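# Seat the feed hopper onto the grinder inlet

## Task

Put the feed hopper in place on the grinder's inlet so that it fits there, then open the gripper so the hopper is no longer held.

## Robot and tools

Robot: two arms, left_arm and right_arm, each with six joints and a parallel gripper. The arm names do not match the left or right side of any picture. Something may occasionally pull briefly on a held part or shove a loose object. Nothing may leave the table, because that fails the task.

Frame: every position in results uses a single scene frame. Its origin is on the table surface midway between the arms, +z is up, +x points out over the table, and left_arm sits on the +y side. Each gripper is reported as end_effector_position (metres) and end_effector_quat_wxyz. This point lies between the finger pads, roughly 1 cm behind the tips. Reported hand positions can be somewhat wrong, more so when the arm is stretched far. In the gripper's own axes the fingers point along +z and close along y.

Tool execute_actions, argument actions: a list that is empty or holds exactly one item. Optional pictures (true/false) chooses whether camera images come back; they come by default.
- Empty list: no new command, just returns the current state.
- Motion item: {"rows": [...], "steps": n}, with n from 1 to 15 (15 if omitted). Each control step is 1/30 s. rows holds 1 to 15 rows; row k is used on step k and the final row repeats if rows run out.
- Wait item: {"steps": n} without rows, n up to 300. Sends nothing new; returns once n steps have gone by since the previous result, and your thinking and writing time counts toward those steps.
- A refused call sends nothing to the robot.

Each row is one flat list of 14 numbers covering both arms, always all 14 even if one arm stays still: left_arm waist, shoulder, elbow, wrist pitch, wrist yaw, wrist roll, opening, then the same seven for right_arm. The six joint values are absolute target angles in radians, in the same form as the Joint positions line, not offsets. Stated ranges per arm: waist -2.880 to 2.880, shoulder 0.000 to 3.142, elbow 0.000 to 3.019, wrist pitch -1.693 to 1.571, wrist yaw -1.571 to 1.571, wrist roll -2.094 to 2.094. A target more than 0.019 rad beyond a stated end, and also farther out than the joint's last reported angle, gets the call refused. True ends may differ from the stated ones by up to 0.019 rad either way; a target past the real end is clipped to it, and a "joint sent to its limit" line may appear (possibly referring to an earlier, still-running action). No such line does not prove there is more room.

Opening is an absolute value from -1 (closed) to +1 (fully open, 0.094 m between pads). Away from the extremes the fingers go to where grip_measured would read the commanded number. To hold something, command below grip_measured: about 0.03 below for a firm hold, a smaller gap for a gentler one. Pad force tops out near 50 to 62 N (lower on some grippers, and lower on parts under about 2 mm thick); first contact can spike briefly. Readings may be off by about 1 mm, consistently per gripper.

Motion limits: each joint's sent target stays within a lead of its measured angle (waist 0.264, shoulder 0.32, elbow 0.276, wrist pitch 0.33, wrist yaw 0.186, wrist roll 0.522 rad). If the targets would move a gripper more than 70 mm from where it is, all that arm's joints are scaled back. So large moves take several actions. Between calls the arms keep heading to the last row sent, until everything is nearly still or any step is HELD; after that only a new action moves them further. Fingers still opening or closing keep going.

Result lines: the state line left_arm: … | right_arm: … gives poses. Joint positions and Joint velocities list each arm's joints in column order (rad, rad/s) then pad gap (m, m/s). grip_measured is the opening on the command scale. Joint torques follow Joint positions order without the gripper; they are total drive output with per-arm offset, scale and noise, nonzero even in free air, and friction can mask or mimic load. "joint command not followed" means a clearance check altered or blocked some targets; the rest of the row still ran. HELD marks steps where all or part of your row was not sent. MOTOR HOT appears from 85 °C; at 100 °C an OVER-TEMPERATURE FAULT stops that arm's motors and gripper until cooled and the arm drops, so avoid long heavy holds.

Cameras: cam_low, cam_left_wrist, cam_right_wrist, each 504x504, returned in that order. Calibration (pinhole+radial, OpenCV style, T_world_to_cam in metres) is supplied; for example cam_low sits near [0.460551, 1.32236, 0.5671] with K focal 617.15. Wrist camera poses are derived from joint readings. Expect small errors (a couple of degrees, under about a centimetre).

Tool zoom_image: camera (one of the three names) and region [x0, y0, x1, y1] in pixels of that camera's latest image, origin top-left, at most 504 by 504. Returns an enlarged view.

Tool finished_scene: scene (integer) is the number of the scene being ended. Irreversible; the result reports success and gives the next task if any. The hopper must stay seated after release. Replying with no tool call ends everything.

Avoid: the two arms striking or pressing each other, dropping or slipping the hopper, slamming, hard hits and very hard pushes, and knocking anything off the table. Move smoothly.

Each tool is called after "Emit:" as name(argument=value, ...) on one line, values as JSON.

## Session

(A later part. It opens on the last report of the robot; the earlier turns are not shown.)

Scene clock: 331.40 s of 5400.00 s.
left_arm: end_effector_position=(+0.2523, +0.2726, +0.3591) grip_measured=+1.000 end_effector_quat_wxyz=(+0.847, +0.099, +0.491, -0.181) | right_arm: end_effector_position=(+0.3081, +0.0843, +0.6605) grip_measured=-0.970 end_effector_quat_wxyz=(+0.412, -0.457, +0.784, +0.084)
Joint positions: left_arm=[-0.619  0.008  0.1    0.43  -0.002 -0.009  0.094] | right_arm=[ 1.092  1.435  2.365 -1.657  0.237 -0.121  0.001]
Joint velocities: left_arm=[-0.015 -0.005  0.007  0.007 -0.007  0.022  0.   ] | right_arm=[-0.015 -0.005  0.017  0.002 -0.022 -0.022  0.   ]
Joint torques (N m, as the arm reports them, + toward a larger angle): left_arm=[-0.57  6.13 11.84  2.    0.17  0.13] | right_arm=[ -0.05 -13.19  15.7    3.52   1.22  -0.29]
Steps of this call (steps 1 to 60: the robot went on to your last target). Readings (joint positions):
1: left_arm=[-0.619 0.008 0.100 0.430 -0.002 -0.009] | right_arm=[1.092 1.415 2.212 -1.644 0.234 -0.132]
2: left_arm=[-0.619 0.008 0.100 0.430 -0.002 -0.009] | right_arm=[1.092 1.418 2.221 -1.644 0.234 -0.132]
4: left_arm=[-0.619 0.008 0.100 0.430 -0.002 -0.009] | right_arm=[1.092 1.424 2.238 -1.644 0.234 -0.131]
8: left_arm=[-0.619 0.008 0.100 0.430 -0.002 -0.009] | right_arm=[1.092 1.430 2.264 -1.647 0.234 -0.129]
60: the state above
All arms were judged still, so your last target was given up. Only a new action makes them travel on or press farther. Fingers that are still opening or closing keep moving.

Emit:
execute_actions(actions=[{"rows":[[-0.63,0.02,0.12,0.45,0,0,1,1.09,1.39,2.6,-1.6,0.31,-0.24,-1],[-0.63,0.02,0.12,0.45,0,0,1,1.09,1.39,2.6,-1.6,0.31,-0.24,-1],[-0.63,0.02,0.12,0.45,0,0,1,1.09,1.4,2.6,-1.6,0.31,-0.24,-1],[-0.63,0.02,0.12,0.45,0,0,1,1.09,1.41,2.6,-1.6,0.31,-0.24,-1],[-0.63,0.02,0.12,0.45,0,0,1,1.09,1.42,2.6,-1.6,0.31,-0.24,-1],[-0.63,0.02,0.12,0.45,0,0,1,1.09,1.43,2.6,-1.6,0.31,-0.24,-1],[-0.63,0.02,0.12,0.45,0,0,1,1.09,1.44,2.6,-1.6,0.31,-0.24,-1],[-0.63,0.02,0.12,0.45,0,0,1,1.09,1.45,2.6,-1.6,0.31,-0.24,-1],[-0.63,0.02,0.12,0.45,0,0,1,1.09,1.46,2.6,-1.6,0.31,-0.24,-1]],"steps":15}], pictures=false)

Emit:
execute_actions(actions=[{"steps":45}])

Scene clock: 334.97 s of 5400.00 s.
left_arm: end_effector_position=(+0.2523, +0.2726, +0.3591) grip_measured=+1.000 end_effector_quat_wxyz=(+0.847, +0.099, +0.491, -0.181) | right_arm: end_effector_position=(+0.3200, +0.0887, +0.6890) grip_measured=-0.970 end_effector_quat_wxyz=(+0.449, -0.450, +0.769, +0.071)
Joint positions: left_arm=[-0.619  0.008  0.1    0.43  -0.002 -0.009  0.094] | right_arm=[ 1.092  1.497  2.5   -1.66   0.285 -0.16   0.001]
Joint velocities: left_arm=[-0.005 -0.015  0.002 -0.022 -0.022 -0.051  0.   ] | right_arm=[-0.005 -0.005  0.027 -0.002 -0.022 -0.081 -0.   ]
Joint torques (N m, as the arm reports them, + toward a larger angle): left_arm=[-0.6   6.1  11.83  1.99  0.17  0.13] | right_arm=[ -0.06 -13.52  14.83   5.08   1.23  -0.56]
Steps of this call (steps 1 to 90: nothing new was sent; then 0.07 s passed at rest; steps 91 to 105: all 15 steps of this action). Readings (joint positions):
91: left_arm=[-0.619 0.008 0.100 0.430 -0.002 -0.009] | right_arm=[1.092 1.437 2.368 -1.658 0.241 -0.121]
92: left_arm=[-0.619 0.008 0.100 0.430 -0.002 -0.009] | right_arm=[1.092 1.440 2.375 -1.659 0.244 -0.121]
94: left_arm=[-0.619 0.008 0.100 0.430 -0.002 -0.009] | right_arm=[1.092 1.449 2.392 -1.660 0.255 -0.121]
98: left_arm=[-0.619 0.008 0.100 0.430 -0.002 -0.009] | right_arm=[1.092 1.473 2.444 -1.660 0.276 -0.129]
105: the state above

Scene clock: 336.47 s of 5400.00 s.
left_arm: end_effector_position=(+0.2523, +0.2726, +0.3591) grip_measured=+1.000 end_effector_quat_wxyz=(+0.847, +0.099, +0.491, -0.181) | right_arm: end_effector_position=(+0.3198, +0.0884, +0.6897) grip_measured=-0.970 end_effector_quat_wxyz=(+0.450, -0.452, +0.767, +0.070)
Joint positions: left_arm=[-0.619  0.008  0.1    0.43  -0.002 -0.009  0.094] | right_arm=[ 1.092  1.497  2.501 -1.66   0.285 -0.165  0.001]
Joint velocities: left_arm=[-0.005 -0.005 -0.012 -0.002  0.051  0.022  0.   ] | right_arm=[-0.005 -0.005 -0.002 -0.012  0.022 -0.022 -0.   ]
Joint torques (N m, as the arm reports them, + toward a larger angle): left_arm=[-0.56  6.11 11.85  1.96  0.17  0.12] | right_arm=[ -0.11 -13.49  14.88   5.07   1.22  -0.56]
Steps of this call (steps 1 to 15: the robot went on to your last target; steps 16 to 45: nothing new was sent). Readings (joint positions):
1: left_arm=[-0.619 0.008 0.100 0.430 -0.002 -0.009] | right_arm=[1.092 1.497 2.500 -1.660 0.285 -0.160]
2: left_arm=[-0.619 0.008 0.100 0.430 -0.002 -0.009] | right_arm=[1.092 1.497 2.501 -1.660 0.285 -0.161]
4: left_arm=[-0.619 0.008 0.100 0.430 -0.002 -0.009] | right_arm=[1.092 1.497 2.501 -1.660 0.285 -0.163]
8: left_arm=[-0.619 0.008 0.100 0.430 -0.002 -0.009] | right_arm=[1.092 1.497 2.501 -1.660 0.285 -0.164]
45: the state above
All arms were judged still, so your last target was given up. Only a new action makes them travel on or press farther. Fingers that are still opening or closing keep moving.
camera_calibration (this result's frames):
cam_left_wrist: T_world_to_cam=[[-0.399463, -0.916697, 0.00975948, 0.348533], [-0.094045, 0.0303871, -0.995104, 0.378906], [0.911913, -0.398425, -0.0983493, 0.0372875], [0, 0, 0, 1]] pos_world=[0.140857, 0.322842, 0.377316]
cam_right_wrist: T_world_to_cam=[[0.763773, -0.57489, 0.293516, -0.395178], [-0.5071, -0.815751, -0.278207, 0.433075], [0.399375, 0.0636453, -0.914576, 0.616233], [0, 0, 0, 1]] pos_world=[0.275331, 0.0868764, 0.800068]

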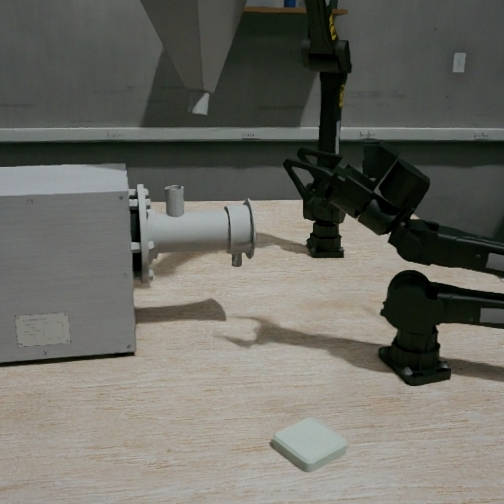

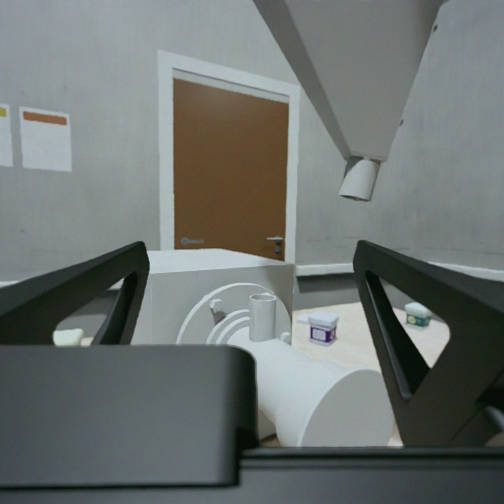

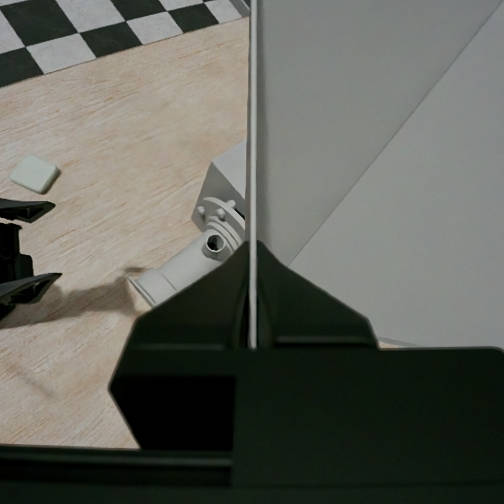

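Emit:
execute_actions(actions=[{"rows":[[-0.63,0.02,0.12,0.45,0,0,1,1.11,1.46,2.57,-1.57,0.31,-0.24,-1],[-0.63,0.02,0.12,0.45,0,0,1,1.11,1.465,2.57,-1.55,0.31,-0.24,-1],[-0.63,0.02,0.12,0.45,0,0,1,1.11,1.47,2.57,-1.53,0.31,-0.24,-1],[-0.63,0.02,0.12,0.45,0,0,1,1.11,1.475,2.57,-1.51,0.31,-0.24,-1],[-0.63,0.02,0.12,0.45,0,0,1,1.11,1.48,2.57,-1.49,0.31,-0.24,-1],[-0.63,0.02,0.12,0.45,0,0,1,1.11,1.485,2.57,-1.47,0.31,-0.24,-1],[-0.63,0.02,0.12,0.45,0,0,1,1.11,1.49,2.57,-1.45,0.31,-0.24,-1],[-0.63,0.02,0.12,0.45,0,0,1,1.11,1.495,2.57,-1.45,0.31,-0.24,-1],[-0.63,0.02,0.12,0.45,0,0,1,1.11,1.5,2.57,-1.45,0.31,-0.24,-1],[-0.63,0.02,0.12,0.45,0,0,1,1.11,1.505,2.57,-1.45,0.31,-0.24,-1],[-0.63,0.02,0.12,0.45,0,0,1,1.11,1.51,2.57,-1.45,0.31,-0.24,-1],[-0.63,0.02,0.12,0.45,0,0,1,1.11,1.515,2.57,-1.45,0.31,-0.24,-1],[-0.63,0.02,0.12,0.45,0,0,1,1.11,1.52,2.57,-1.45,0.31,-0.24,-1],[-0.63,0.02,0.12,0.45,0,0,1,1.11,1.525,2.57,-1.45,0.31,-0.24,-1],[-0.63,0.02,0.12,0.45,0,0,1,1.11,1.53,2.57,-1.45,0.31,-0.24,-1]],"steps":15}], pictures=false)

Emit:
execute_actions(actions=[{"steps":30}])

Scene clock: 342.30 s of 5400.00 s.
left_arm: end_effector_position=(+0.2523, +0.2726, +0.3591) grip_measured=+1.000 end_effector_quat_wxyz=(+0.847, +0.099, +0.491, -0.181) | right_arm: end_effector_position=(+0.3393, +0.1317, +0.6906) grip_measured=-0.970 end_effector_quat_wxyz=(+0.479, -0.443, +0.753, +0.087)
Joint positions: left_arm=[-0.619  0.008  0.1    0.43  -0.002 -0.009  0.094] | right_arm=[ 1.104  1.55   2.501 -1.533  0.288 -0.169  0.001]
Joint velocities: left_arm=[-0.005  0.005 -0.012  0.007 -0.037  0.037  0.   ] | right_arm=[ 0.005  0.22  -0.012 -0.007  0.051 -0.081 -0.   ]
Joint torques (N m, as the arm reports them, + toward a larger angle): left_arm=[-0.57  6.03 11.87  1.98  0.16  0.12] | right_arm=[  0.07 -14.7   12.73   6.2    1.07  -0.54]
Steps of this call (steps 1 to 90: nothing new was sent; then 2.33 s passed at rest; steps 91 to 105: all 15 steps of this action). Readings (joint positions):
91: left_arm=[-0.619 0.008 0.100 0.430 -0.002 -0.009] | right_arm=[1.093 1.497 2.501 -1.660 0.286 -0.165]
92: left_arm=[-0.619 0.008 0.100 0.430 -0.002 -0.009] | right_arm=[1.094 1.497 2.501 -1.658 0.286 -0.165]
94: left_arm=[-0.619 0.008 0.100 0.430 -0.002 -0.009] | right_arm=[1.097 1.498 2.501 -1.642 0.287 -0.165]
98: left_arm=[-0.619 0.008 0.100 0.430 -0.002 -0.009] | right_arm=[1.102 1.508 2.501 -1.573 0.288 -0.165]
105: the state above

Scene clock: 343.30 s of 5400.00 s.
left_arm: end_effector_position=(+0.2523, +0.2726, +0.3591) grip_measured=+1.000 end_effector_quat_wxyz=(+0.847, +0.099, +0.491, -0.181) | right_arm: end_effector_position=(+0.3514, +0.1537, +0.6681) grip_measured=-0.970 end_effector_quat_wxyz=(+0.461, -0.452, +0.759, +0.078)
Joint positions: left_arm=[-0.619  0.008  0.1    0.43  -0.002 -0.009  0.094] | right_arm=[ 1.104  1.595  2.501 -1.533  0.286 -0.169  0.001]
Joint velocities: left_arm=[-0.005 -0.015  0.007 -0.017 -0.007 -0.095  0.   ] | right_arm=[-0.005  0.005  0.002  0.007 -0.007 -0.051  0.   ]
Joint torques (N m, as the arm reports them, + toward a larger angle): left_arm=[-0.57  6.07 11.85  1.96  0.16  0.13] | right_arm=[  0.59 -17.27  12.22   5.73   1.05  -0.46]
Steps of this call (steps 1 to 30: the robot went on to your last target). Readings (joint positions):
1: left_arm=[-0.619 0.008 0.100 0.430 -0.002 -0.009] | right_arm=[1.104 1.557 2.501 -1.533 0.288 -0.169]
2: left_arm=[-0.619 0.008 0.100 0.430 -0.002 -0.009] | right_arm=[1.104 1.564 2.501 -1.533 0.288 -0.169]
4: left_arm=[-0.619 0.008 0.100 0.430 -0.002 -0.009] | right_arm=[1.104 1.577 2.501 -1.533 0.288 -0.169]
8: left_arm=[-0.619 0.008 0.100 0.430 -0.002 -0.009] | right_arm=[1.104 1.593 2.501 -1.533 0.287 -0.169]
30: the state above
All arms were judged still, so your last target was given up. Only a new action makes them travel on or press farther. Fingers that are still opening or closing keep moving.
camera_calibration (this result's frames):
cam_left_wrist: T_world_to_cam=[[-0.399463, -0.916697, 0.00975948, 0.348533], [-0.094045, 0.0303871, -0.995104, 0.378906], [0.911913, -0.398425, -0.0983493, 0.0372875], [0, 0, 0, 1]] pos_world=[0.140857, 0.322842, 0.377316]
cam_right_wrist: T_world_to_cam=[[0.766231, -0.571709, 0.293325, -0.376651], [-0.491605, -0.815532, -0.30534, 0.508954], [0.413782, 0.089761, -0.90594, 0.564861], [0, 0, 0, 1]] pos_world=[0.305077, 0.149031, 0.777615]

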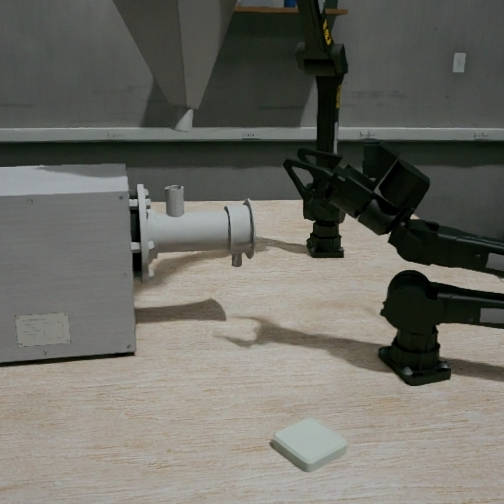

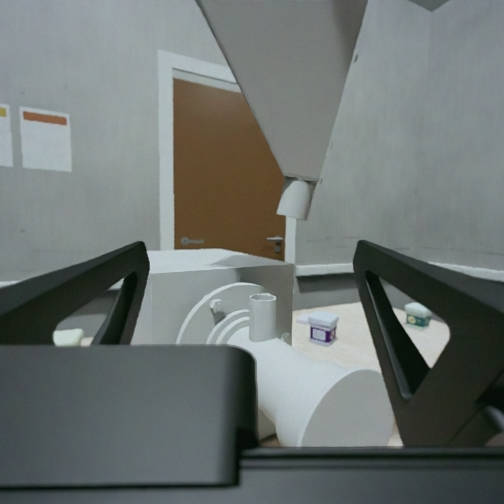

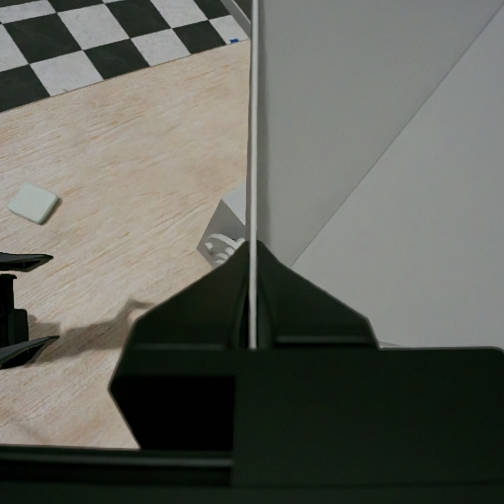

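Emit:
execute_actions(actions=[{"rows":[[-0.63,0.02,0.12,0.45,0,0,1,1.11,1.535,2.545,-1.48,0.31,-0.24,-1],[-0.63,0.02,0.12,0.45,0,0,1,1.11,1.54,2.545,-1.48,0.31,-0.24,-1],[-0.63,0.02,0.12,0.45,0,0,1,1.11,1.545,2.545,-1.48,0.31,-0.24,-1],[-0.63,0.02,0.12,0.45,0,0,1,1.11,1.55,2.545,-1.48,0.31,-0.24,-1],[-0.63,0.02,0.12,0.45,0,0,1,1.11,1.554,2.545,-1.48,0.31,-0.24,-1],[-0.63,0.02,0.12,0.45,0,0,1,1.11,1.558,2.545,-1.48,0.31,-0.24,-1],[-0.63,0.02,0.12,0.45,0,0,1,1.11,1.562,2.545,-1.48,0.31,-0.24,-1],[-0.63,0.02,0.12,0.45,0,0,1,1.11,1.566,2.545,-1.48,0.31,-0.24,-1],[-0.63,0.02,0.12,0.45,0,0,1,1.11,1.57,2.545,-1.48,0.31,-0.24,-1],[-0.63,0.02,0.12,0.45,0,0,1,1.11,1.574,2.545,-1.48,0.31,-0.24,-1],[-0.63,0.02,0.12,0.45,0,0,1,1.11,1.578,2.545,-1.48,0.31,-0.24,-1],[-0.63,0.02,0.12,0.45,0,0,1,1.11,1.582,2.545,-1.48,0.31,-0.24,-1],[-0.63,0.02,0.12,0.45,0,0,1,1.11,1.586,2.545,-1.48,0.31,-0.24,-1],[-0.63,0.02,0.12,0.45,0,0,1,1.11,1.59,2.545,-1.48,0.31,-0.24,-1]],"steps":15}], pictures=false)

Emit:
execute_actions(actions=[{"steps":30}])

Scene clock: 348.53 s of 5400.00 s.
left_arm: end_effector_position=(+0.2523, +0.2726, +0.3591) grip_measured=+1.000 end_effector_quat_wxyz=(+0.847, +0.099, +0.491, -0.181) | right_arm: end_effector_position=(+0.3566, +0.1624, +0.6584) grip_measured=-0.970 end_effector_quat_wxyz=(+0.454, -0.455, +0.762, +0.073)
Joint positions: left_arm=[-0.619  0.008  0.1    0.43  -0.002 -0.009  0.094] | right_arm=[ 1.104  1.614  2.501 -1.533  0.287 -0.169  0.001]
Joint velocities: left_arm=[-0.005 -0.015 -0.002  0.007 -0.007 -0.066  0.   ] | right_arm=[-0.005  0.122  0.007 -0.007  0.007  0.007  0.002]
Joint torques (N m, as the arm reports them, + toward a larger angle): left_arm=[-0.59  6.1  11.86  1.99  0.17  0.13] | right_arm=[  0.7  -15.92  10.98   4.71   1.14  -0.52]
Steps of this call (steps 1 to 90: nothing new was sent; then 1.73 s passed at rest; steps 91 to 105: all 15 steps of this action). Readings (joint positions):
91: left_arm=[-0.619 0.008 0.100 0.430 -0.002 -0.009] | right_arm=[1.104 1.595 2.501 -1.533 0.286 -0.169]
92: left_arm=[-0.619 0.008 0.100 0.430 -0.002 -0.009] | right_arm=[1.104 1.595 2.501 -1.533 0.286 -0.169]
94: left_arm=[-0.619 0.008 0.100 0.430 -0.002 -0.009] | right_arm=[1.104 1.595 2.501 -1.533 0.286 -0.169]
98: left_arm=[-0.619 0.008 0.100 0.430 -0.002 -0.009] | right_arm=[1.104 1.596 2.501 -1.533 0.286 -0.169]
105: the state above

Scene clock: 349.53 s of 5400.00 s.
left_arm: end_effector_position=(+0.2523, +0.2726, +0.3591) grip_measured=+1.000 end_effector_quat_wxyz=(+0.847, +0.099, +0.491, -0.181) | right_arm: end_effector_position=(+0.3649, +0.1769, +0.6393) grip_measured=-0.970 end_effector_quat_wxyz=(+0.440, -0.462, +0.768, +0.065)
Joint positions: left_arm=[-0.619  0.008  0.1    0.43  -0.002 -0.009  0.094] | right_arm=[ 1.104  1.644  2.494 -1.533  0.287 -0.169  0.001]
Joint velocities: left_arm=[-0.005 -0.005 -0.002 -0.007  0.022 -0.095  0.   ] | right_arm=[-0.015  0.005 -0.002  0.002  0.007 -0.022  0.   ]
Joint torques (N m, as the arm reports them, + toward a larger angle): left_arm=[-0.5   6.07 11.86  1.99  0.17  0.13] | right_arm=[  0.71 -18.61  11.9    4.67   1.13  -0.53]
Steps of this call (steps 1 to 30: the robot went on to your last target). Readings (joint positions):
1: left_arm=[-0.619 0.008 0.100 0.430 -0.002 -0.009] | right_arm=[1.104 1.619 2.501 -1.533 0.287 -0.169]
2: left_arm=[-0.619 0.008 0.100 0.430 -0.002 -0.009] | right_arm=[1.104 1.623 2.501 -1.533 0.287 -0.169]
4: left_arm=[-0.619 0.008 0.100 0.430 -0.002 -0.009] | right_arm=[1.104 1.632 2.500 -1.533 0.287 -0.169]
8: left_arm=[-0.619 0.008 0.100 0.430 -0.002 -0.009] | right_arm=[1.104 1.642 2.495 -1.533 0.287 -0.169]
30: the state above
All arms were judged still, so your last target was given up. Only a new action makes them travel on or press farther. Fingers that are still opening or closing keep moving.
camera_calibration (this result's frames):
cam_left_wrist: T_world_to_cam=[[-0.399463, -0.916697, 0.00975948, 0.348533], [-0.094045, 0.0303871, -0.995104, 0.378906], [0.911913, -0.398425, -0.0983493, 0.0372875], [0, 0, 0, 1]] pos_world=[0.140857, 0.322842, 0.377316]
cam_right_wrist: T_world_to_cam=[[0.77391, -0.557659, 0.300132, -0.374892], [-0.500029, -0.828903, -0.250782, 0.496261], [0.388631, 0.0440079, -0.920342, 0.557544], [0, 0, 0, 1]] pos_world=[0.321599, 0.177753, 0.750102]

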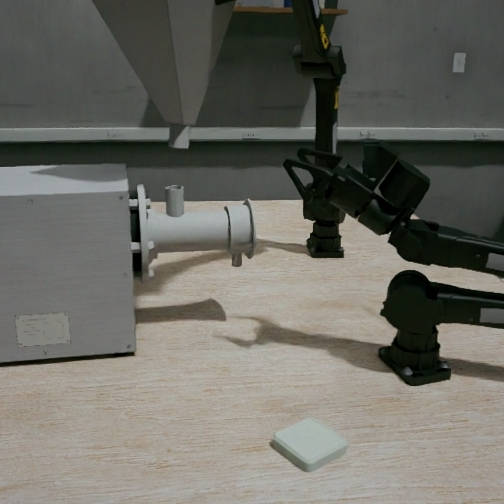

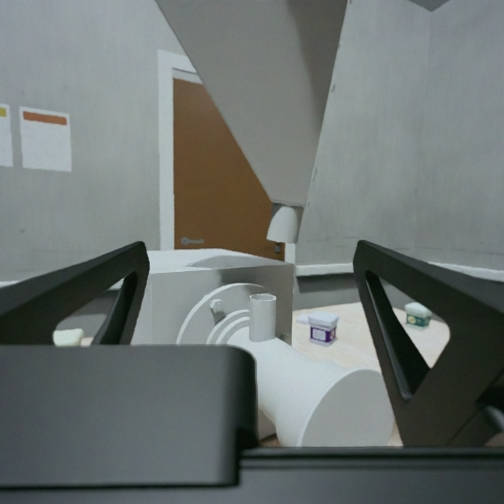

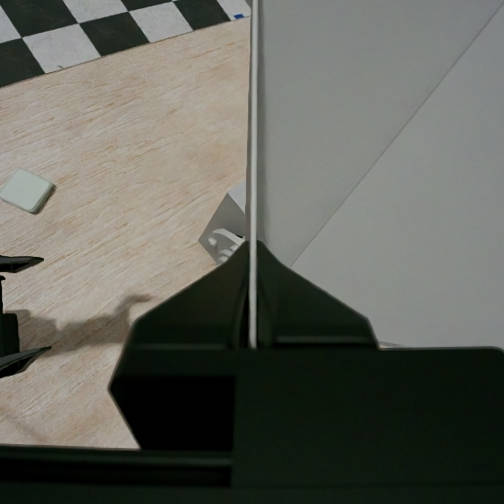

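Emit:
execute_actions(actions=[{"rows":[[-0.63,0.02,0.12,0.45,0,0,1,1.11,1.595,2.545,-1.425,0.31,-0.24,-1],[-0.63,0.02,0.12,0.45,0,0,1,1.11,1.6,2.545,-1.425,0.31,-0.24,-1],[-0.63,0.02,0.12,0.45,0,0,1,1.11,1.604,2.545,-1.425,0.31,-0.24,-1],[-0.63,0.02,0.12,0.45,0,0,1,1.11,1.608,2.545,-1.425,0.31,-0.24,-1],[-0.63,0.02,0.12,0.45,0,0,1,1.11,1.612,2.545,-1.425,0.31,-0.24,-1],[-0.63,0.02,0.12,0.45,0,0,1,1.11,1.616,2.545,-1.425,0.31,-0.24,-1],[-0.63,0.02,0.12,0.45,0,0,1,1.11,1.62,2.545,-1.46,0.31,-0.24,-1],[-0.63,0.02,0.12,0.45,0,0,1,1.11,1.624,2.545,-1.46,0.31,-0.24,-1],[-0.63,0.02,0.12,0.45,0,0,1,1.11,1.628,2.545,-1.46,0.31,-0.24,-1],[-0.63,0.02,0.12,0.45,0,0,1,1.11,1.632,2.545,-1.46,0.31,-0.24,-1],[-0.63,0.02,0.12,0.45,0,0,1,1.11,1.636,2.545,-1.46,0.31,-0.24,-1],[-0.63,0.02,0.12,0.45,0,0,1,1.11,1.64,2.545,-1.46,0.31,-0.24,-1]],"steps":15}], pictures=false)

Emit:
execute_actions(actions=[{"steps":30}])

Scene clock: 354.93 s of 5400.00 s.
left_arm: end_effector_position=(+0.2523, +0.2726, +0.3591) grip_measured=+1.000 end_effector_quat_wxyz=(+0.847, +0.099, +0.491, -0.181) | right_arm: end_effector_position=(+0.3742, +0.1932, +0.6260) grip_measured=-0.970 end_effector_quat_wxyz=(+0.435, -0.464, +0.769, +0.062)
Joint positions: left_arm=[-0.619  0.008  0.1    0.43  -0.002 -0.009  0.094] | right_arm=[ 1.104  1.675  2.494 -1.512  0.287 -0.169  0.001]
Joint velocities: left_arm=[-0.005 -0.024 -0.007  0.002  0.007 -0.022  0.   ] | right_arm=[-0.005  0.132 -0.007 -0.002 -0.051  0.022 -0.001]
Joint torques (N m, as the arm reports them, + toward a larger angle): left_arm=[-0.67  6.03 11.86  2.    0.16  0.13] | right_arm=[  0.32 -18.38  12.23   4.75   1.17  -0.53]
Steps of this call (steps 1 to 90: nothing new was sent; then 1.90 s passed at rest; steps 91 to 105: all 15 steps of this action). Readings (joint positions):
91: left_arm=[-0.619 0.008 0.100 0.430 -0.002 -0.009] | right_arm=[1.104 1.644 2.494 -1.531 0.287 -0.169]
92: left_arm=[-0.619 0.008 0.100 0.430 -0.002 -0.009] | right_arm=[1.104 1.644 2.494 -1.528 0.287 -0.169]
94: left_arm=[-0.619 0.008 0.100 0.430 -0.002 -0.009] | right_arm=[1.104 1.645 2.494 -1.519 0.287 -0.169]
98: left_arm=[-0.619 0.008 0.100 0.430 -0.002 -0.009] | right_arm=[1.104 1.649 2.494 -1.512 0.287 -0.169]
105: the state above

Scene clock: 355.93 s of 5400.00 s.
left_arm: end_effector_position=(+0.2523, +0.2726, +0.3591) grip_measured=+1.000 end_effector_quat_wxyz=(+0.847, +0.099, +0.491, -0.181) | right_arm: end_effector_position=(+0.3796, +0.2028, +0.6135) grip_measured=-0.970 end_effector_quat_wxyz=(+0.426, -0.468, +0.772, +0.058)
Joint positions: left_arm=[-0.619  0.008  0.1    0.43  -0.002 -0.009  0.094] | right_arm=[ 1.104  1.698  2.494 -1.512  0.286 -0.17   0.001]
Joint velocities: left_arm=[-0.005  0.005 -0.032  0.002 -0.066  0.022  0.   ] | right_arm=[ 0.005 -0.005 -0.027  0.002  0.037 -0.007 -0.   ]
Joint torques (N m, as the arm reports them, + toward a larger angle): left_arm=[-0.57  6.09 11.86  1.96  0.17  0.12] | right_arm=[  0.54 -20.29  12.28   4.62   1.17  -0.52]
Steps of this call (steps 1 to 30: the robot went on to your last target). Readings (joint positions):
1: left_arm=[-0.619 0.008 0.100 0.430 -0.002 -0.009] | right_arm=[1.104 1.680 2.494 -1.512 0.287 -0.169]
2: left_arm=[-0.619 0.008 0.100 0.430 -0.002 -0.009] | right_arm=[1.104 1.684 2.494 -1.512 0.287 -0.169]
4: left_arm=[-0.619 0.008 0.100 0.430 -0.002 -0.009] | right_arm=[1.104 1.692 2.494 -1.512 0.287 -0.169]
8: left_arm=[-0.619 0.008 0.100 0.430 -0.002 -0.009] | right_arm=[1.104 1.698 2.494 -1.512 0.287 -0.169]
30: the state above
All arms were judged still, so your last target was given up. Only a new action makes them travel on or press farther. Fingers that are still opening or closing keep moving.
camera_calibration (this result's frames):
cam_left_wrist: T_world_to_cam=[[-0.399463, -0.916697, 0.00975948, 0.348533], [-0.094045, 0.0303871, -0.995104, 0.378906], [0.911913, -0.398425, -0.0983493, 0.0372875], [0, 0, 0, 1]] pos_world=[0.140857, 0.322842, 0.377316]
cam_right_wrist: T_world_to_cam=[[0.779312, -0.548164, 0.303627, -0.370229], [-0.50326, -0.836197, -0.217955, 0.501202], [0.373367, 0.0170514, -0.927527, 0.542609], [0, 0, 0, 1]] pos_world=[0.338167, 0.206905, 0.724935]

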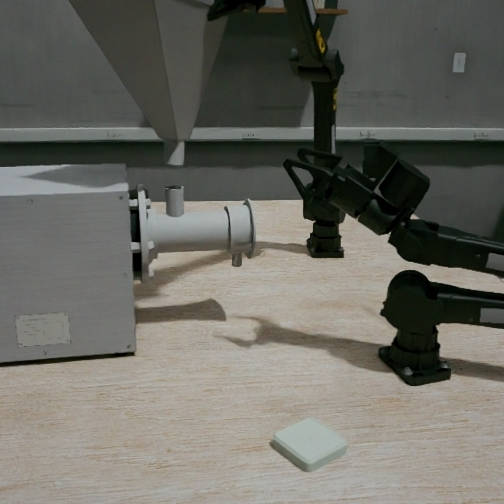

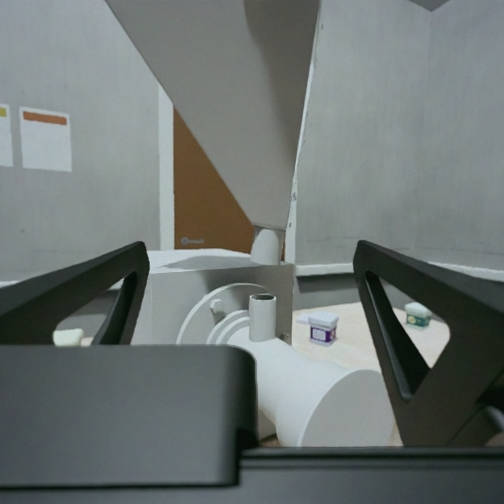

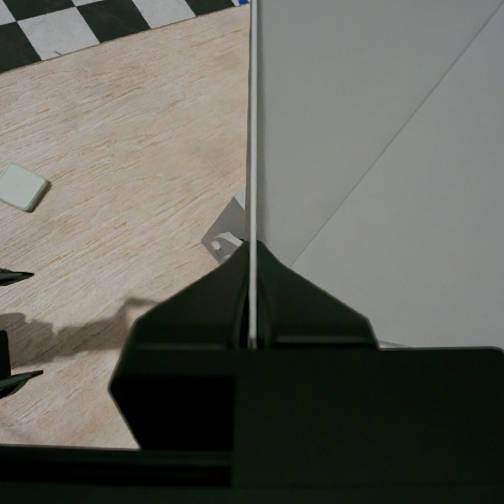

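Emit:
zoom_image(camera="cam_low", region=[135,130,215,230])

Emit:
zoom_image(camera="cam_left_wrist", region=[215,215,315,345])

Region (135, 130, 215, 230) of cam_low's 504x504 image, scaled by 5.040, with more detail than that image has; it fills the left 403 columns of this view, and the rest is white.

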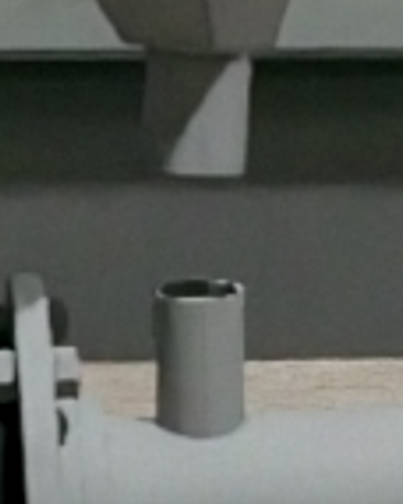

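Region (215, 215, 315, 345) of cam_left_wrist's 504x504 image, scaled by 3.877, with more detail than that image has; it fills the left 388 columns of this view, and the rest is white.

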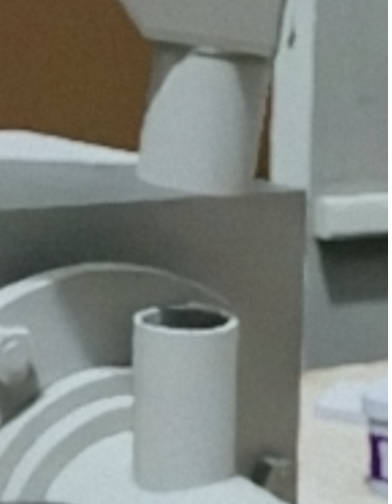

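Emit:
execute_actions(actions=[{"rows":[[-0.63,0.02,0.12,0.45,0,0,1,1.11,1.645,2.54,-1.46,0.31,-0.24,-1],[-0.63,0.02,0.12,0.45,0,0,1,1.11,1.65,2.538,-1.46,0.31,-0.24,-1],[-0.63,0.02,0.12,0.45,0,0,1,1.11,1.654,2.536,-1.46,0.31,-0.24,-1],[-0.63,0.02,0.12,0.45,0,0,1,1.11,1.658,2.534,-1.46,0.31,-0.24,-1],[-0.63,0.02,0.12,0.45,0,0,1,1.11,1.662,2.532,-1.46,0.31,-0.24,-1],[-0.63,0.02,0.12,0.45,0,0,1,1.11,1.666,2.53,-1.46,0.31,-0.24,-1],[-0.63,0.02,0.12,0.45,0,0,1,1.11,1.669,2.528,-1.46,0.31,-0.24,-1],[-0.63,0.02,0.12,0.45,0,0,1,1.11,1.672,2.526,-1.46,0.31,-0.24,-1],[-0.63,0.02,0.12,0.45,0,0,1,1.11,1.675,2.524,-1.46,0.31,-0.24,-1],[-0.63,0.02,0.12,0.45,0,0,1,1.11,1.678,2.522,-1.46,0.31,-0.24,-1]],"steps":15}], pictures=false)

Emit:
execute_actions(actions=[{"steps":30}])

Emit:
zoom_image(camera="cam_low", region=[135,130,215,230])

Emit:
zoom_image(camera="cam_left_wrist", region=[215,215,315,345])

Scene clock: 362.50 s of 5400.00 s.
left_arm: end_effector_position=(+0.2523, +0.2726, +0.3591) grip_measured=+1.000 end_effector_quat_wxyz=(+0.847, +0.099, +0.491, -0.181) | right_arm: end_effector_position=(+0.3854, +0.2129, +0.5939) grip_measured=-0.970 end_effector_quat_wxyz=(+0.411, -0.474, +0.777, +0.049)
Joint positions: left_arm=[-0.619  0.008  0.1    0.43  -0.002 -0.009  0.094] | right_arm=[ 1.104  1.719  2.476 -1.512  0.286 -0.17   0.001]
Joint velocities: left_arm=[ 0.005 -0.015  0.007 -0.002 -0.022 -0.022  0.   ] | right_arm=[ 0.005  0.083 -0.056 -0.012  0.007 -0.037 -0.001]
Joint torques (N m, as the arm reports them, + toward a larger angle): left_arm=[-0.47  6.08 11.85  1.99  0.16  0.13] | right_arm=[  0.58 -18.93  12.21   4.57   1.19  -0.52]
Steps of this call (steps 1 to 90: nothing new was sent; then 3.07 s passed at rest; steps 91 to 105: all 15 steps of this action). Readings (joint positions):
91: left_arm=[-0.619 0.008 0.100 0.430 -0.002 -0.009] | right_arm=[1.104 1.698 2.494 -1.512 0.286 -0.170]
92: left_arm=[-0.619 0.008 0.100 0.430 -0.002 -0.009] | right_arm=[1.104 1.698 2.494 -1.512 0.286 -0.170]
94: left_arm=[-0.619 0.008 0.100 0.430 -0.002 -0.009] | right_arm=[1.104 1.698 2.492 -1.512 0.286 -0.170]
98: left_arm=[-0.619 0.008 0.100 0.430 -0.002 -0.009] | right_arm=[1.104 1.700 2.487 -1.512 0.286 -0.170]
105: the state above

Scene clock: 363.50 s of 5400.00 s.
left_arm: end_effector_position=(+0.2523, +0.2726, +0.3591) grip_measured=+1.000 end_effector_quat_wxyz=(+0.847, +0.099, +0.491, -0.181) | right_arm: end_effector_position=(+0.3887, +0.2189, +0.5832) grip_measured=-0.970 end_effector_quat_wxyz=(+0.403, -0.478, +0.779, +0.045)
Joint positions: left_arm=[-0.619  0.008  0.1    0.43  -0.002 -0.009  0.094] | right_arm=[ 1.104  1.732  2.47  -1.512  0.286 -0.17   0.001]
Joint velocities: left_arm=[-0.005 -0.005  0.002 -0.012 -0.007 -0.007  0.   ] | right_arm=[-0.015 -0.024 -0.017 -0.007 -0.007 -0.051  0.   ]
Joint torques (N m, as the arm reports them, + toward a larger angle): left_arm=[-0.51  5.96 11.87  1.96  0.17  0.12] | right_arm=[  0.55 -20.89  12.47   4.56   1.22  -0.51]
Steps of this call (steps 1 to 30: the robot went on to your last target). Readings (joint positions):
1: left_arm=[-0.619 0.008 0.100 0.430 -0.002 -0.009] | right_arm=[1.104 1.722 2.475 -1.512 0.286 -0.170]
2: left_arm=[-0.619 0.008 0.100 0.430 -0.002 -0.009] | right_arm=[1.104 1.724 2.474 -1.512 0.286 -0.170]
4: left_arm=[-0.619 0.008 0.100 0.430 -0.002 -0.009] | right_arm=[1.104 1.729 2.472 -1.512 0.286 -0.170]
8: left_arm=[-0.619 0.008 0.100 0.430 -0.002 -0.009] | right_arm=[1.104 1.732 2.470 -1.512 0.286 -0.170]
30: the state above
All arms were judged still, so your last target was given up. Only a new action makes them travel on or press farther. Fingers that are still opening or closing keep moving.
camera_calibration (this result's frames):
cam_left_wrist: T_world_to_cam=[[-0.399463, -0.916697, 0.00975948, 0.348533], [-0.094045, 0.0303871, -0.995104, 0.378906], [0.911913, -0.398425, -0.0983493, 0.0372875], [0, 0, 0, 1]] pos_world=[0.140857, 0.322842, 0.377316]
cam_right_wrist: T_world_to_cam=[[0.788717, -0.531868, 0.308289, -0.369194], [-0.507838, -0.846306, -0.160832, 0.483344], [0.346448, -0.0297106, -0.937599, 0.537393], [0, 0, 0, 1]] pos_world=[0.350471, 0.228661, 0.695414]

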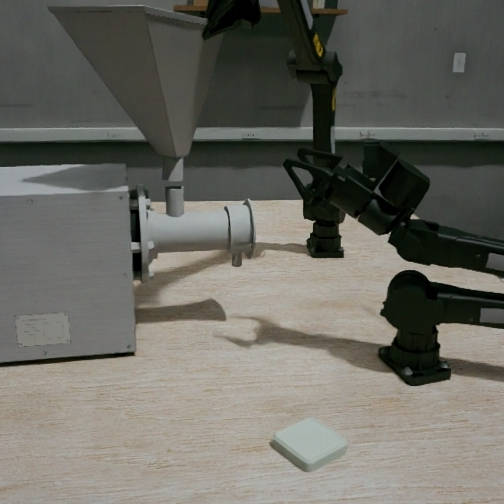

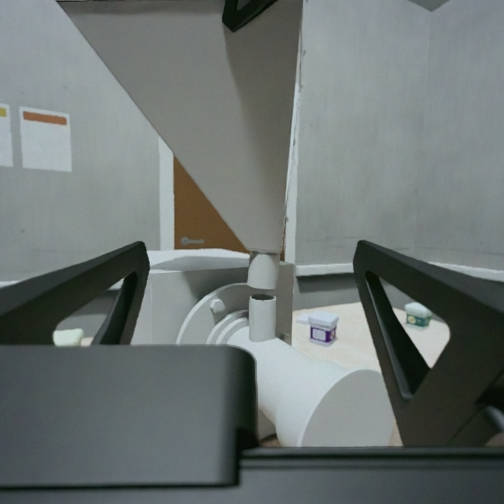

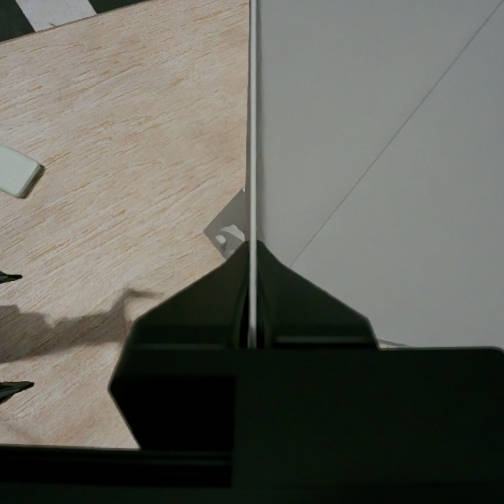

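Region (135, 130, 215, 230) of cam_low's 504x504 image, scaled by 5.040, with more detail than that image has; it fills the left 403 columns of this view, and the rest is white.

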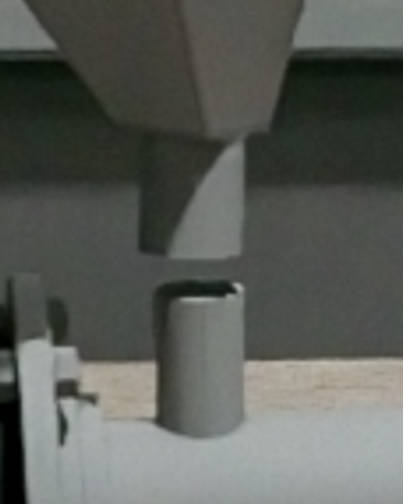

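Region (215, 215, 315, 345) of cam_left_wrist's 504x504 image, scaled by 3.877, with more detail than that image has; it fills the left 388 columns of this view, and the rest is white.

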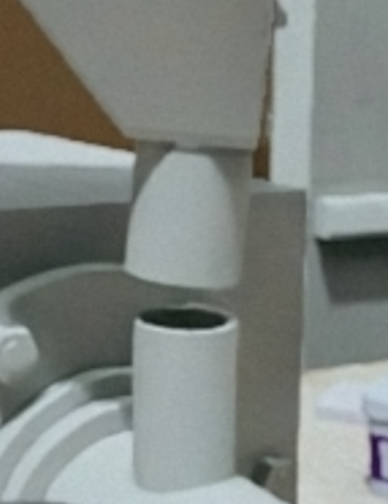

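Emit:
execute_actions(actions=[{"rows":[[-0.63,0.02,0.12,0.45,0,0,1,1.115,1.678,2.515,-1.46,0.31,-0.24,-1],[-0.63,0.02,0.12,0.45,0,0,1,1.115,1.678,2.512,-1.46,0.31,-0.24,-1],[-0.63,0.02,0.12,0.45,0,0,1,1.115,1.678,2.509,-1.46,0.31,-0.24,-1]],"steps":15}])

Emit:
zoom_image(camera="cam_low", region=[135,130,215,230])

Emit:
zoom_image(camera="cam_left_wrist", region=[215,215,315,345])

Scene clock: 366.47 s of 5400.00 s.
left_arm: end_effector_position=(+0.2523, +0.2726, +0.3591) grip_measured=+1.000 end_effector_quat_wxyz=(+0.847, +0.099, +0.491, -0.181) | right_arm: end_effector_position=(+0.3868, +0.2212, +0.5790) grip_measured=-0.970 end_effector_quat_wxyz=(+0.399, -0.482, +0.779, +0.044)
Joint positions: left_arm=[-0.619  0.008  0.1    0.43  -0.002 -0.009  0.094] | right_arm=[ 1.108  1.732  2.461 -1.512  0.286 -0.171  0.001]
Joint velocities: left_arm=[-0.005 -0.005  0.007 -0.002 -0.022 -0.051  0.   ] | right_arm=[-0.005 -0.015  0.002 -0.007  0.022  0.007 -0.001]
Joint torques (N m, as the arm reports them, + toward a larger angle): left_arm=[-0.62  5.97 11.84  1.98  0.16  0.12] | right_arm=[  0.6  -20.54  12.23   4.53   1.22  -0.51]
Steps of this call (steps 1 to 74: nothing new was sent; steps 75 to 89: all 15 steps of this action). Readings (joint positions):
75: left_arm=[-0.619 0.008 0.100 0.430 -0.002 -0.009] | right_arm=[1.104 1.732 2.470 -1.512 0.286 -0.170]
76: left_arm=[-0.619 0.008 0.100 0.430 -0.002 -0.009] | right_arm=[1.104 1.732 2.470 -1.512 0.286 -0.170]
78: left_arm=[-0.619 0.008 0.100 0.430 -0.002 -0.009] | right_arm=[1.105 1.732 2.468 -1.512 0.286 -0.170]
82: left_arm=[-0.619 0.008 0.100 0.430 -0.002 -0.009] | right_arm=[1.107 1.732 2.463 -1.512 0.286 -0.170]
89: the state above
camera_calibration (this result's frames):
cam_left_wrist: T_world_to_cam=[[-0.399463, -0.916697, 0.00975948, 0.348533], [-0.094045, 0.0303871, -0.995104, 0.378906], [0.911913, -0.398425, -0.0983493, 0.0372875], [0, 0, 0, 1]] pos_world=[0.140857, 0.322842, 0.377316]
cam_right_wrist: T_world_to_cam=[[0.792616, -0.52552, 0.309174, -0.368643], [-0.504417, -0.850031, -0.15169, 0.477833], [0.342523, -0.0357207, -0.93883, 0.537783], [0, 0, 0, 1]] pos_world=[0.349017, 0.231654, 0.691343]

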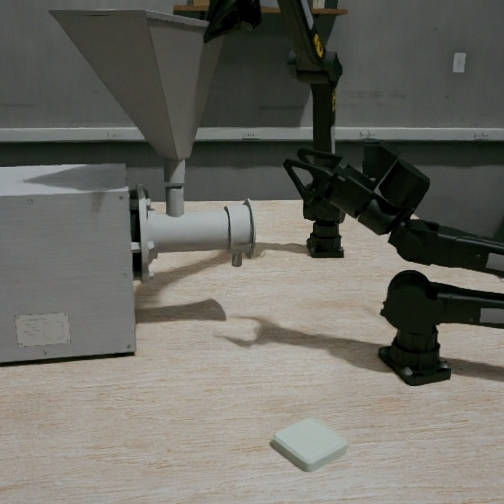

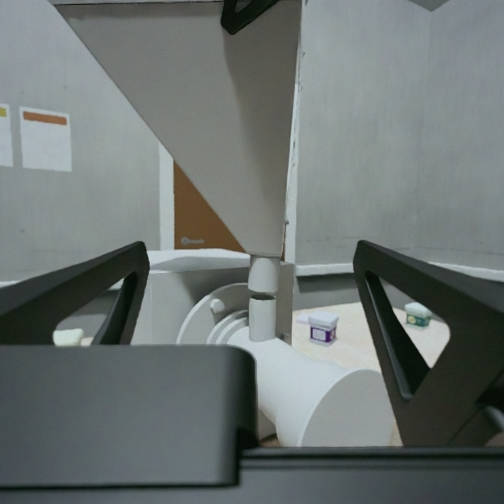

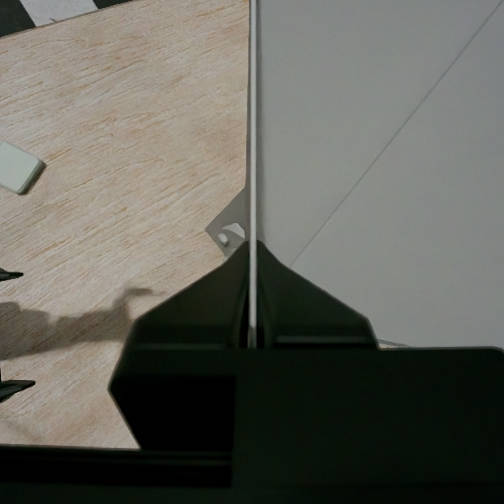

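Region (135, 130, 215, 230) of cam_low's 504x504 image, scaled by 5.040, with more detail than that image has; it fills the left 403 columns of this view, and the rest is white.

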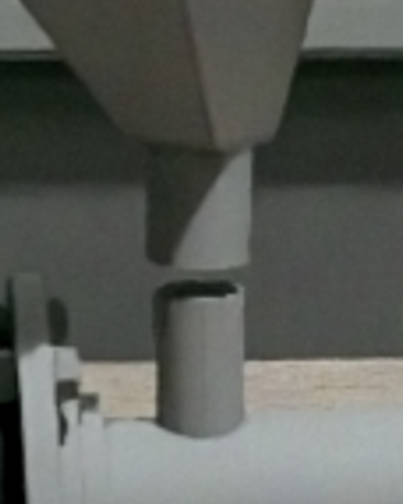

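Region (215, 215, 315, 345) of cam_left_wrist's 504x504 image, scaled by 3.877, with more detail than that image has; it fills the left 388 columns of this view, and the rest is white.

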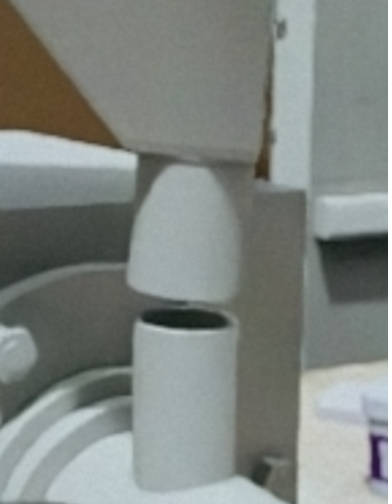

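Emit:
execute_actions(actions=[{"rows":[[-0.63,0.02,0.12,0.45,0,0,1,1.115,1.69,2.509,-1.46,0.31,-0.24,-1],[-0.63,0.02,0.12,0.45,0,0,1,1.115,1.695,2.509,-1.46,0.31,-0.24,-1],[-0.63,0.02,0.12,0.45,0,0,1,1.115,1.7,2.507,-1.46,0.31,-0.24,-1],[-0.63,0.02,0.12,0.45,0,0,1,1.115,1.703,2.504,-1.46,0.31,-0.24,-1],[-0.63,0.02,0.12,0.45,0,0,1,1.115,1.705,2.501,-1.46,0.31,-0.24,-1],[-0.63,0.02,0.12,0.45,0,0,1,1.115,1.705,2.498,-1.46,0.31,-0.24,-1],[-0.63,0.02,0.12,0.45,0,0,1,1.115,1.705,2.495,-1.46,0.31,-0.24,-1],[-0.63,0.02,0.12,0.45,0,0,1,1.115,1.705,2.492,-1.46,0.31,-0.24,-1],[-0.63,0.02,0.12,0.45,0,0,1,1.115,1.705,2.489,-1.46,0.31,-0.24,-1]],"steps":15}], pictures=false)

Emit:
execute_actions(actions=[{"steps":20}])

Emit:
zoom_image(camera="cam_low", region=[135,130,215,230])

Emit:
zoom_image(camera="cam_left_wrist", region=[215,215,315,345])

Scene clock: 371.73 s of 5400.00 s.
left_arm: end_effector_position=(+0.2523, +0.2726, +0.3591) grip_measured=+1.000 end_effector_quat_wxyz=(+0.847, +0.099, +0.491, -0.181) | right_arm: end_effector_position=(+0.3899, +0.2282, +0.5631) grip_measured=-0.970 end_effector_quat_wxyz=(+0.387, -0.488, +0.781, +0.037)
Joint positions: left_arm=[-0.619  0.008  0.1    0.43  -0.002 -0.009  0.094] | right_arm=[ 1.109  1.746  2.444 -1.512  0.285 -0.174  0.001]
Joint velocities: left_arm=[-0.005 -0.005  0.007 -0.007 -0.037  0.051  0.   ] | right_arm=[-0.015  0.015 -0.012  0.012  0.007  0.051  0.   ]
Joint torques (N m, as the arm reports them, + toward a larger angle): left_arm=[-0.62  5.94 11.83  1.97  0.17  0.13] | right_arm=[  0.7  -20.27  12.51   4.52   1.24  -0.48]
Steps of this call (steps 1 to 15: the robot went on to your last target; steps 16 to 90: nothing new was sent; then 1.77 s passed at rest; steps 91 to 105: all 15 steps of this action). Readings (joint positions):
91: left_arm=[-0.619 0.008 0.100 0.430 -0.002 -0.009] | right_arm=[1.108 1.732 2.461 -1.512 0.286 -0.171]
92: left_arm=[-0.619 0.008 0.100 0.430 -0.002 -0.009] | right_arm=[1.108 1.733 2.461 -1.512 0.286 -0.171]
94: left_arm=[-0.619 0.008 0.100 0.430 -0.002 -0.009] | right_arm=[1.108 1.734 2.461 -1.512 0.286 -0.171]
98: left_arm=[-0.619 0.008 0.100 0.430 -0.002 -0.009] | right_arm=[1.108 1.738 2.455 -1.512 0.286 -0.172]
105: the state above

Scene clock: 372.40 s of 5400.00 s.
left_arm: end_effector_position=(+0.2523, +0.2726, +0.3591) grip_measured=+1.000 end_effector_quat_wxyz=(+0.847, +0.099, +0.491, -0.181) | right_arm: end_effector_position=(+0.3910, +0.2302, +0.5591) grip_measured=-0.970 end_effector_quat_wxyz=(+0.384, -0.489, +0.782, +0.035)
Joint positions: left_arm=[-0.619  0.008  0.1    0.43  -0.002 -0.009  0.094] | right_arm=[ 1.109  1.751  2.441 -1.512  0.285 -0.174  0.001]
Joint velocities: left_arm=[-0.015  0.005  0.002 -0.007 -0.081  0.037  0.   ] | right_arm=[ 0.005 -0.005 -0.012 -0.002  0.007 -0.051  0.   ]
Joint torques (N m, as the arm reports them, + toward a larger angle): left_arm=[-0.56  6.04 11.84  1.98  0.17  0.13] | right_arm=[  0.47 -20.21  12.58   4.44   1.24  -0.49]
Steps of this call (steps 1 to 15: the robot went on to your last target; steps 16 to 20: nothing new was sent). Readings (joint positions):
1: left_arm=[-0.619 0.008 0.100 0.430 -0.002 -0.009] | right_arm=[1.109 1.747 2.443 -1.512 0.285 -0.174]
2: left_arm=[-0.619 0.008 0.100 0.430 -0.002 -0.009] | right_arm=[1.109 1.748 2.443 -1.512 0.285 -0.174]
4: left_arm=[-0.619 0.008 0.100 0.430 -0.002 -0.009] | right_arm=[1.109 1.749 2.442 -1.512 0.285 -0.174]
8: left_arm=[-0.619 0.008 0.100 0.430 -0.002 -0.009] | right_arm=[1.109 1.751 2.441 -1.512 0.285 -0.174]
20: the state above
All arms were judged still, so your last target was given up. Only a new action makes them travel on or press farther. Fingers that are still opening or closing keep moving.
camera_calibration (this result's frames):
cam_left_wrist: T_world_to_cam=[[-0.399463, -0.916697, 0.00975948, 0.348533], [-0.094045, 0.0303871, -0.995104, 0.378906], [0.911913, -0.398425, -0.0983493, 0.0372875], [0, 0, 0, 1]] pos_world=[0.140857, 0.322842, 0.377316]
cam_right_wrist: T_world_to_cam=[[0.799875, -0.511984, 0.313166, -0.369283], [-0.503733, -0.856377, -0.113449, 0.464416], [0.326272, -0.0670068, -0.942898, 0.533808], [0, 0, 0, 1]] pos_world=[0.355155, 0.244417, 0.671661]

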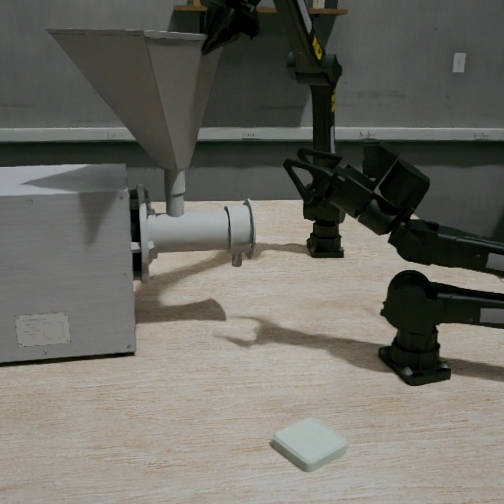

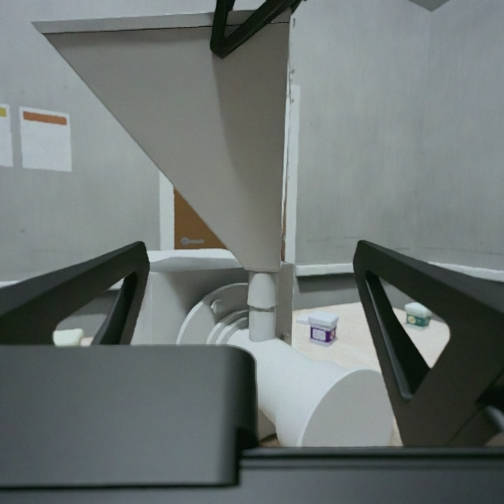

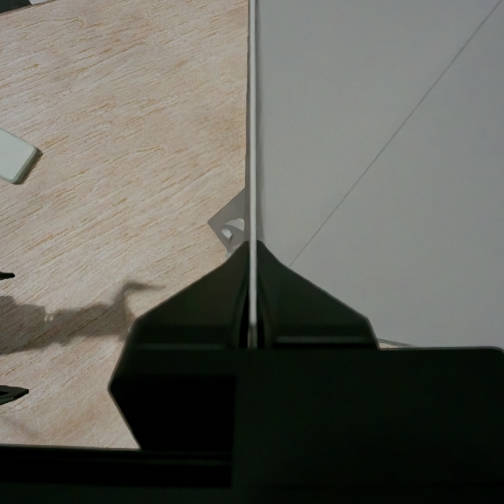

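Region (135, 130, 215, 230) of cam_low's 504x504 image, scaled by 5.040, with more detail than that image has; it fills the left 403 columns of this view, and the rest is white.

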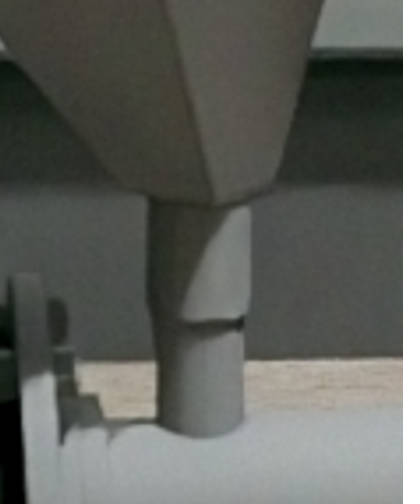

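Region (215, 215, 315, 345) of cam_left_wrist's 504x504 image, scaled by 3.877, with more detail than that image has; it fills the left 388 columns of this view, and the rest is white.

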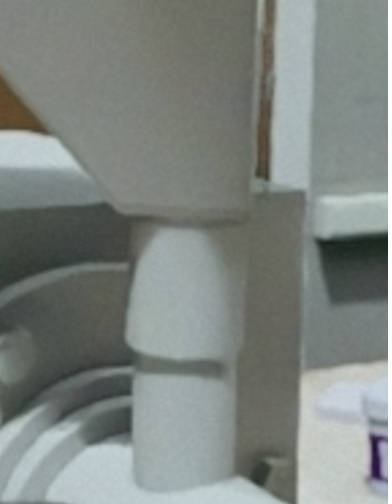

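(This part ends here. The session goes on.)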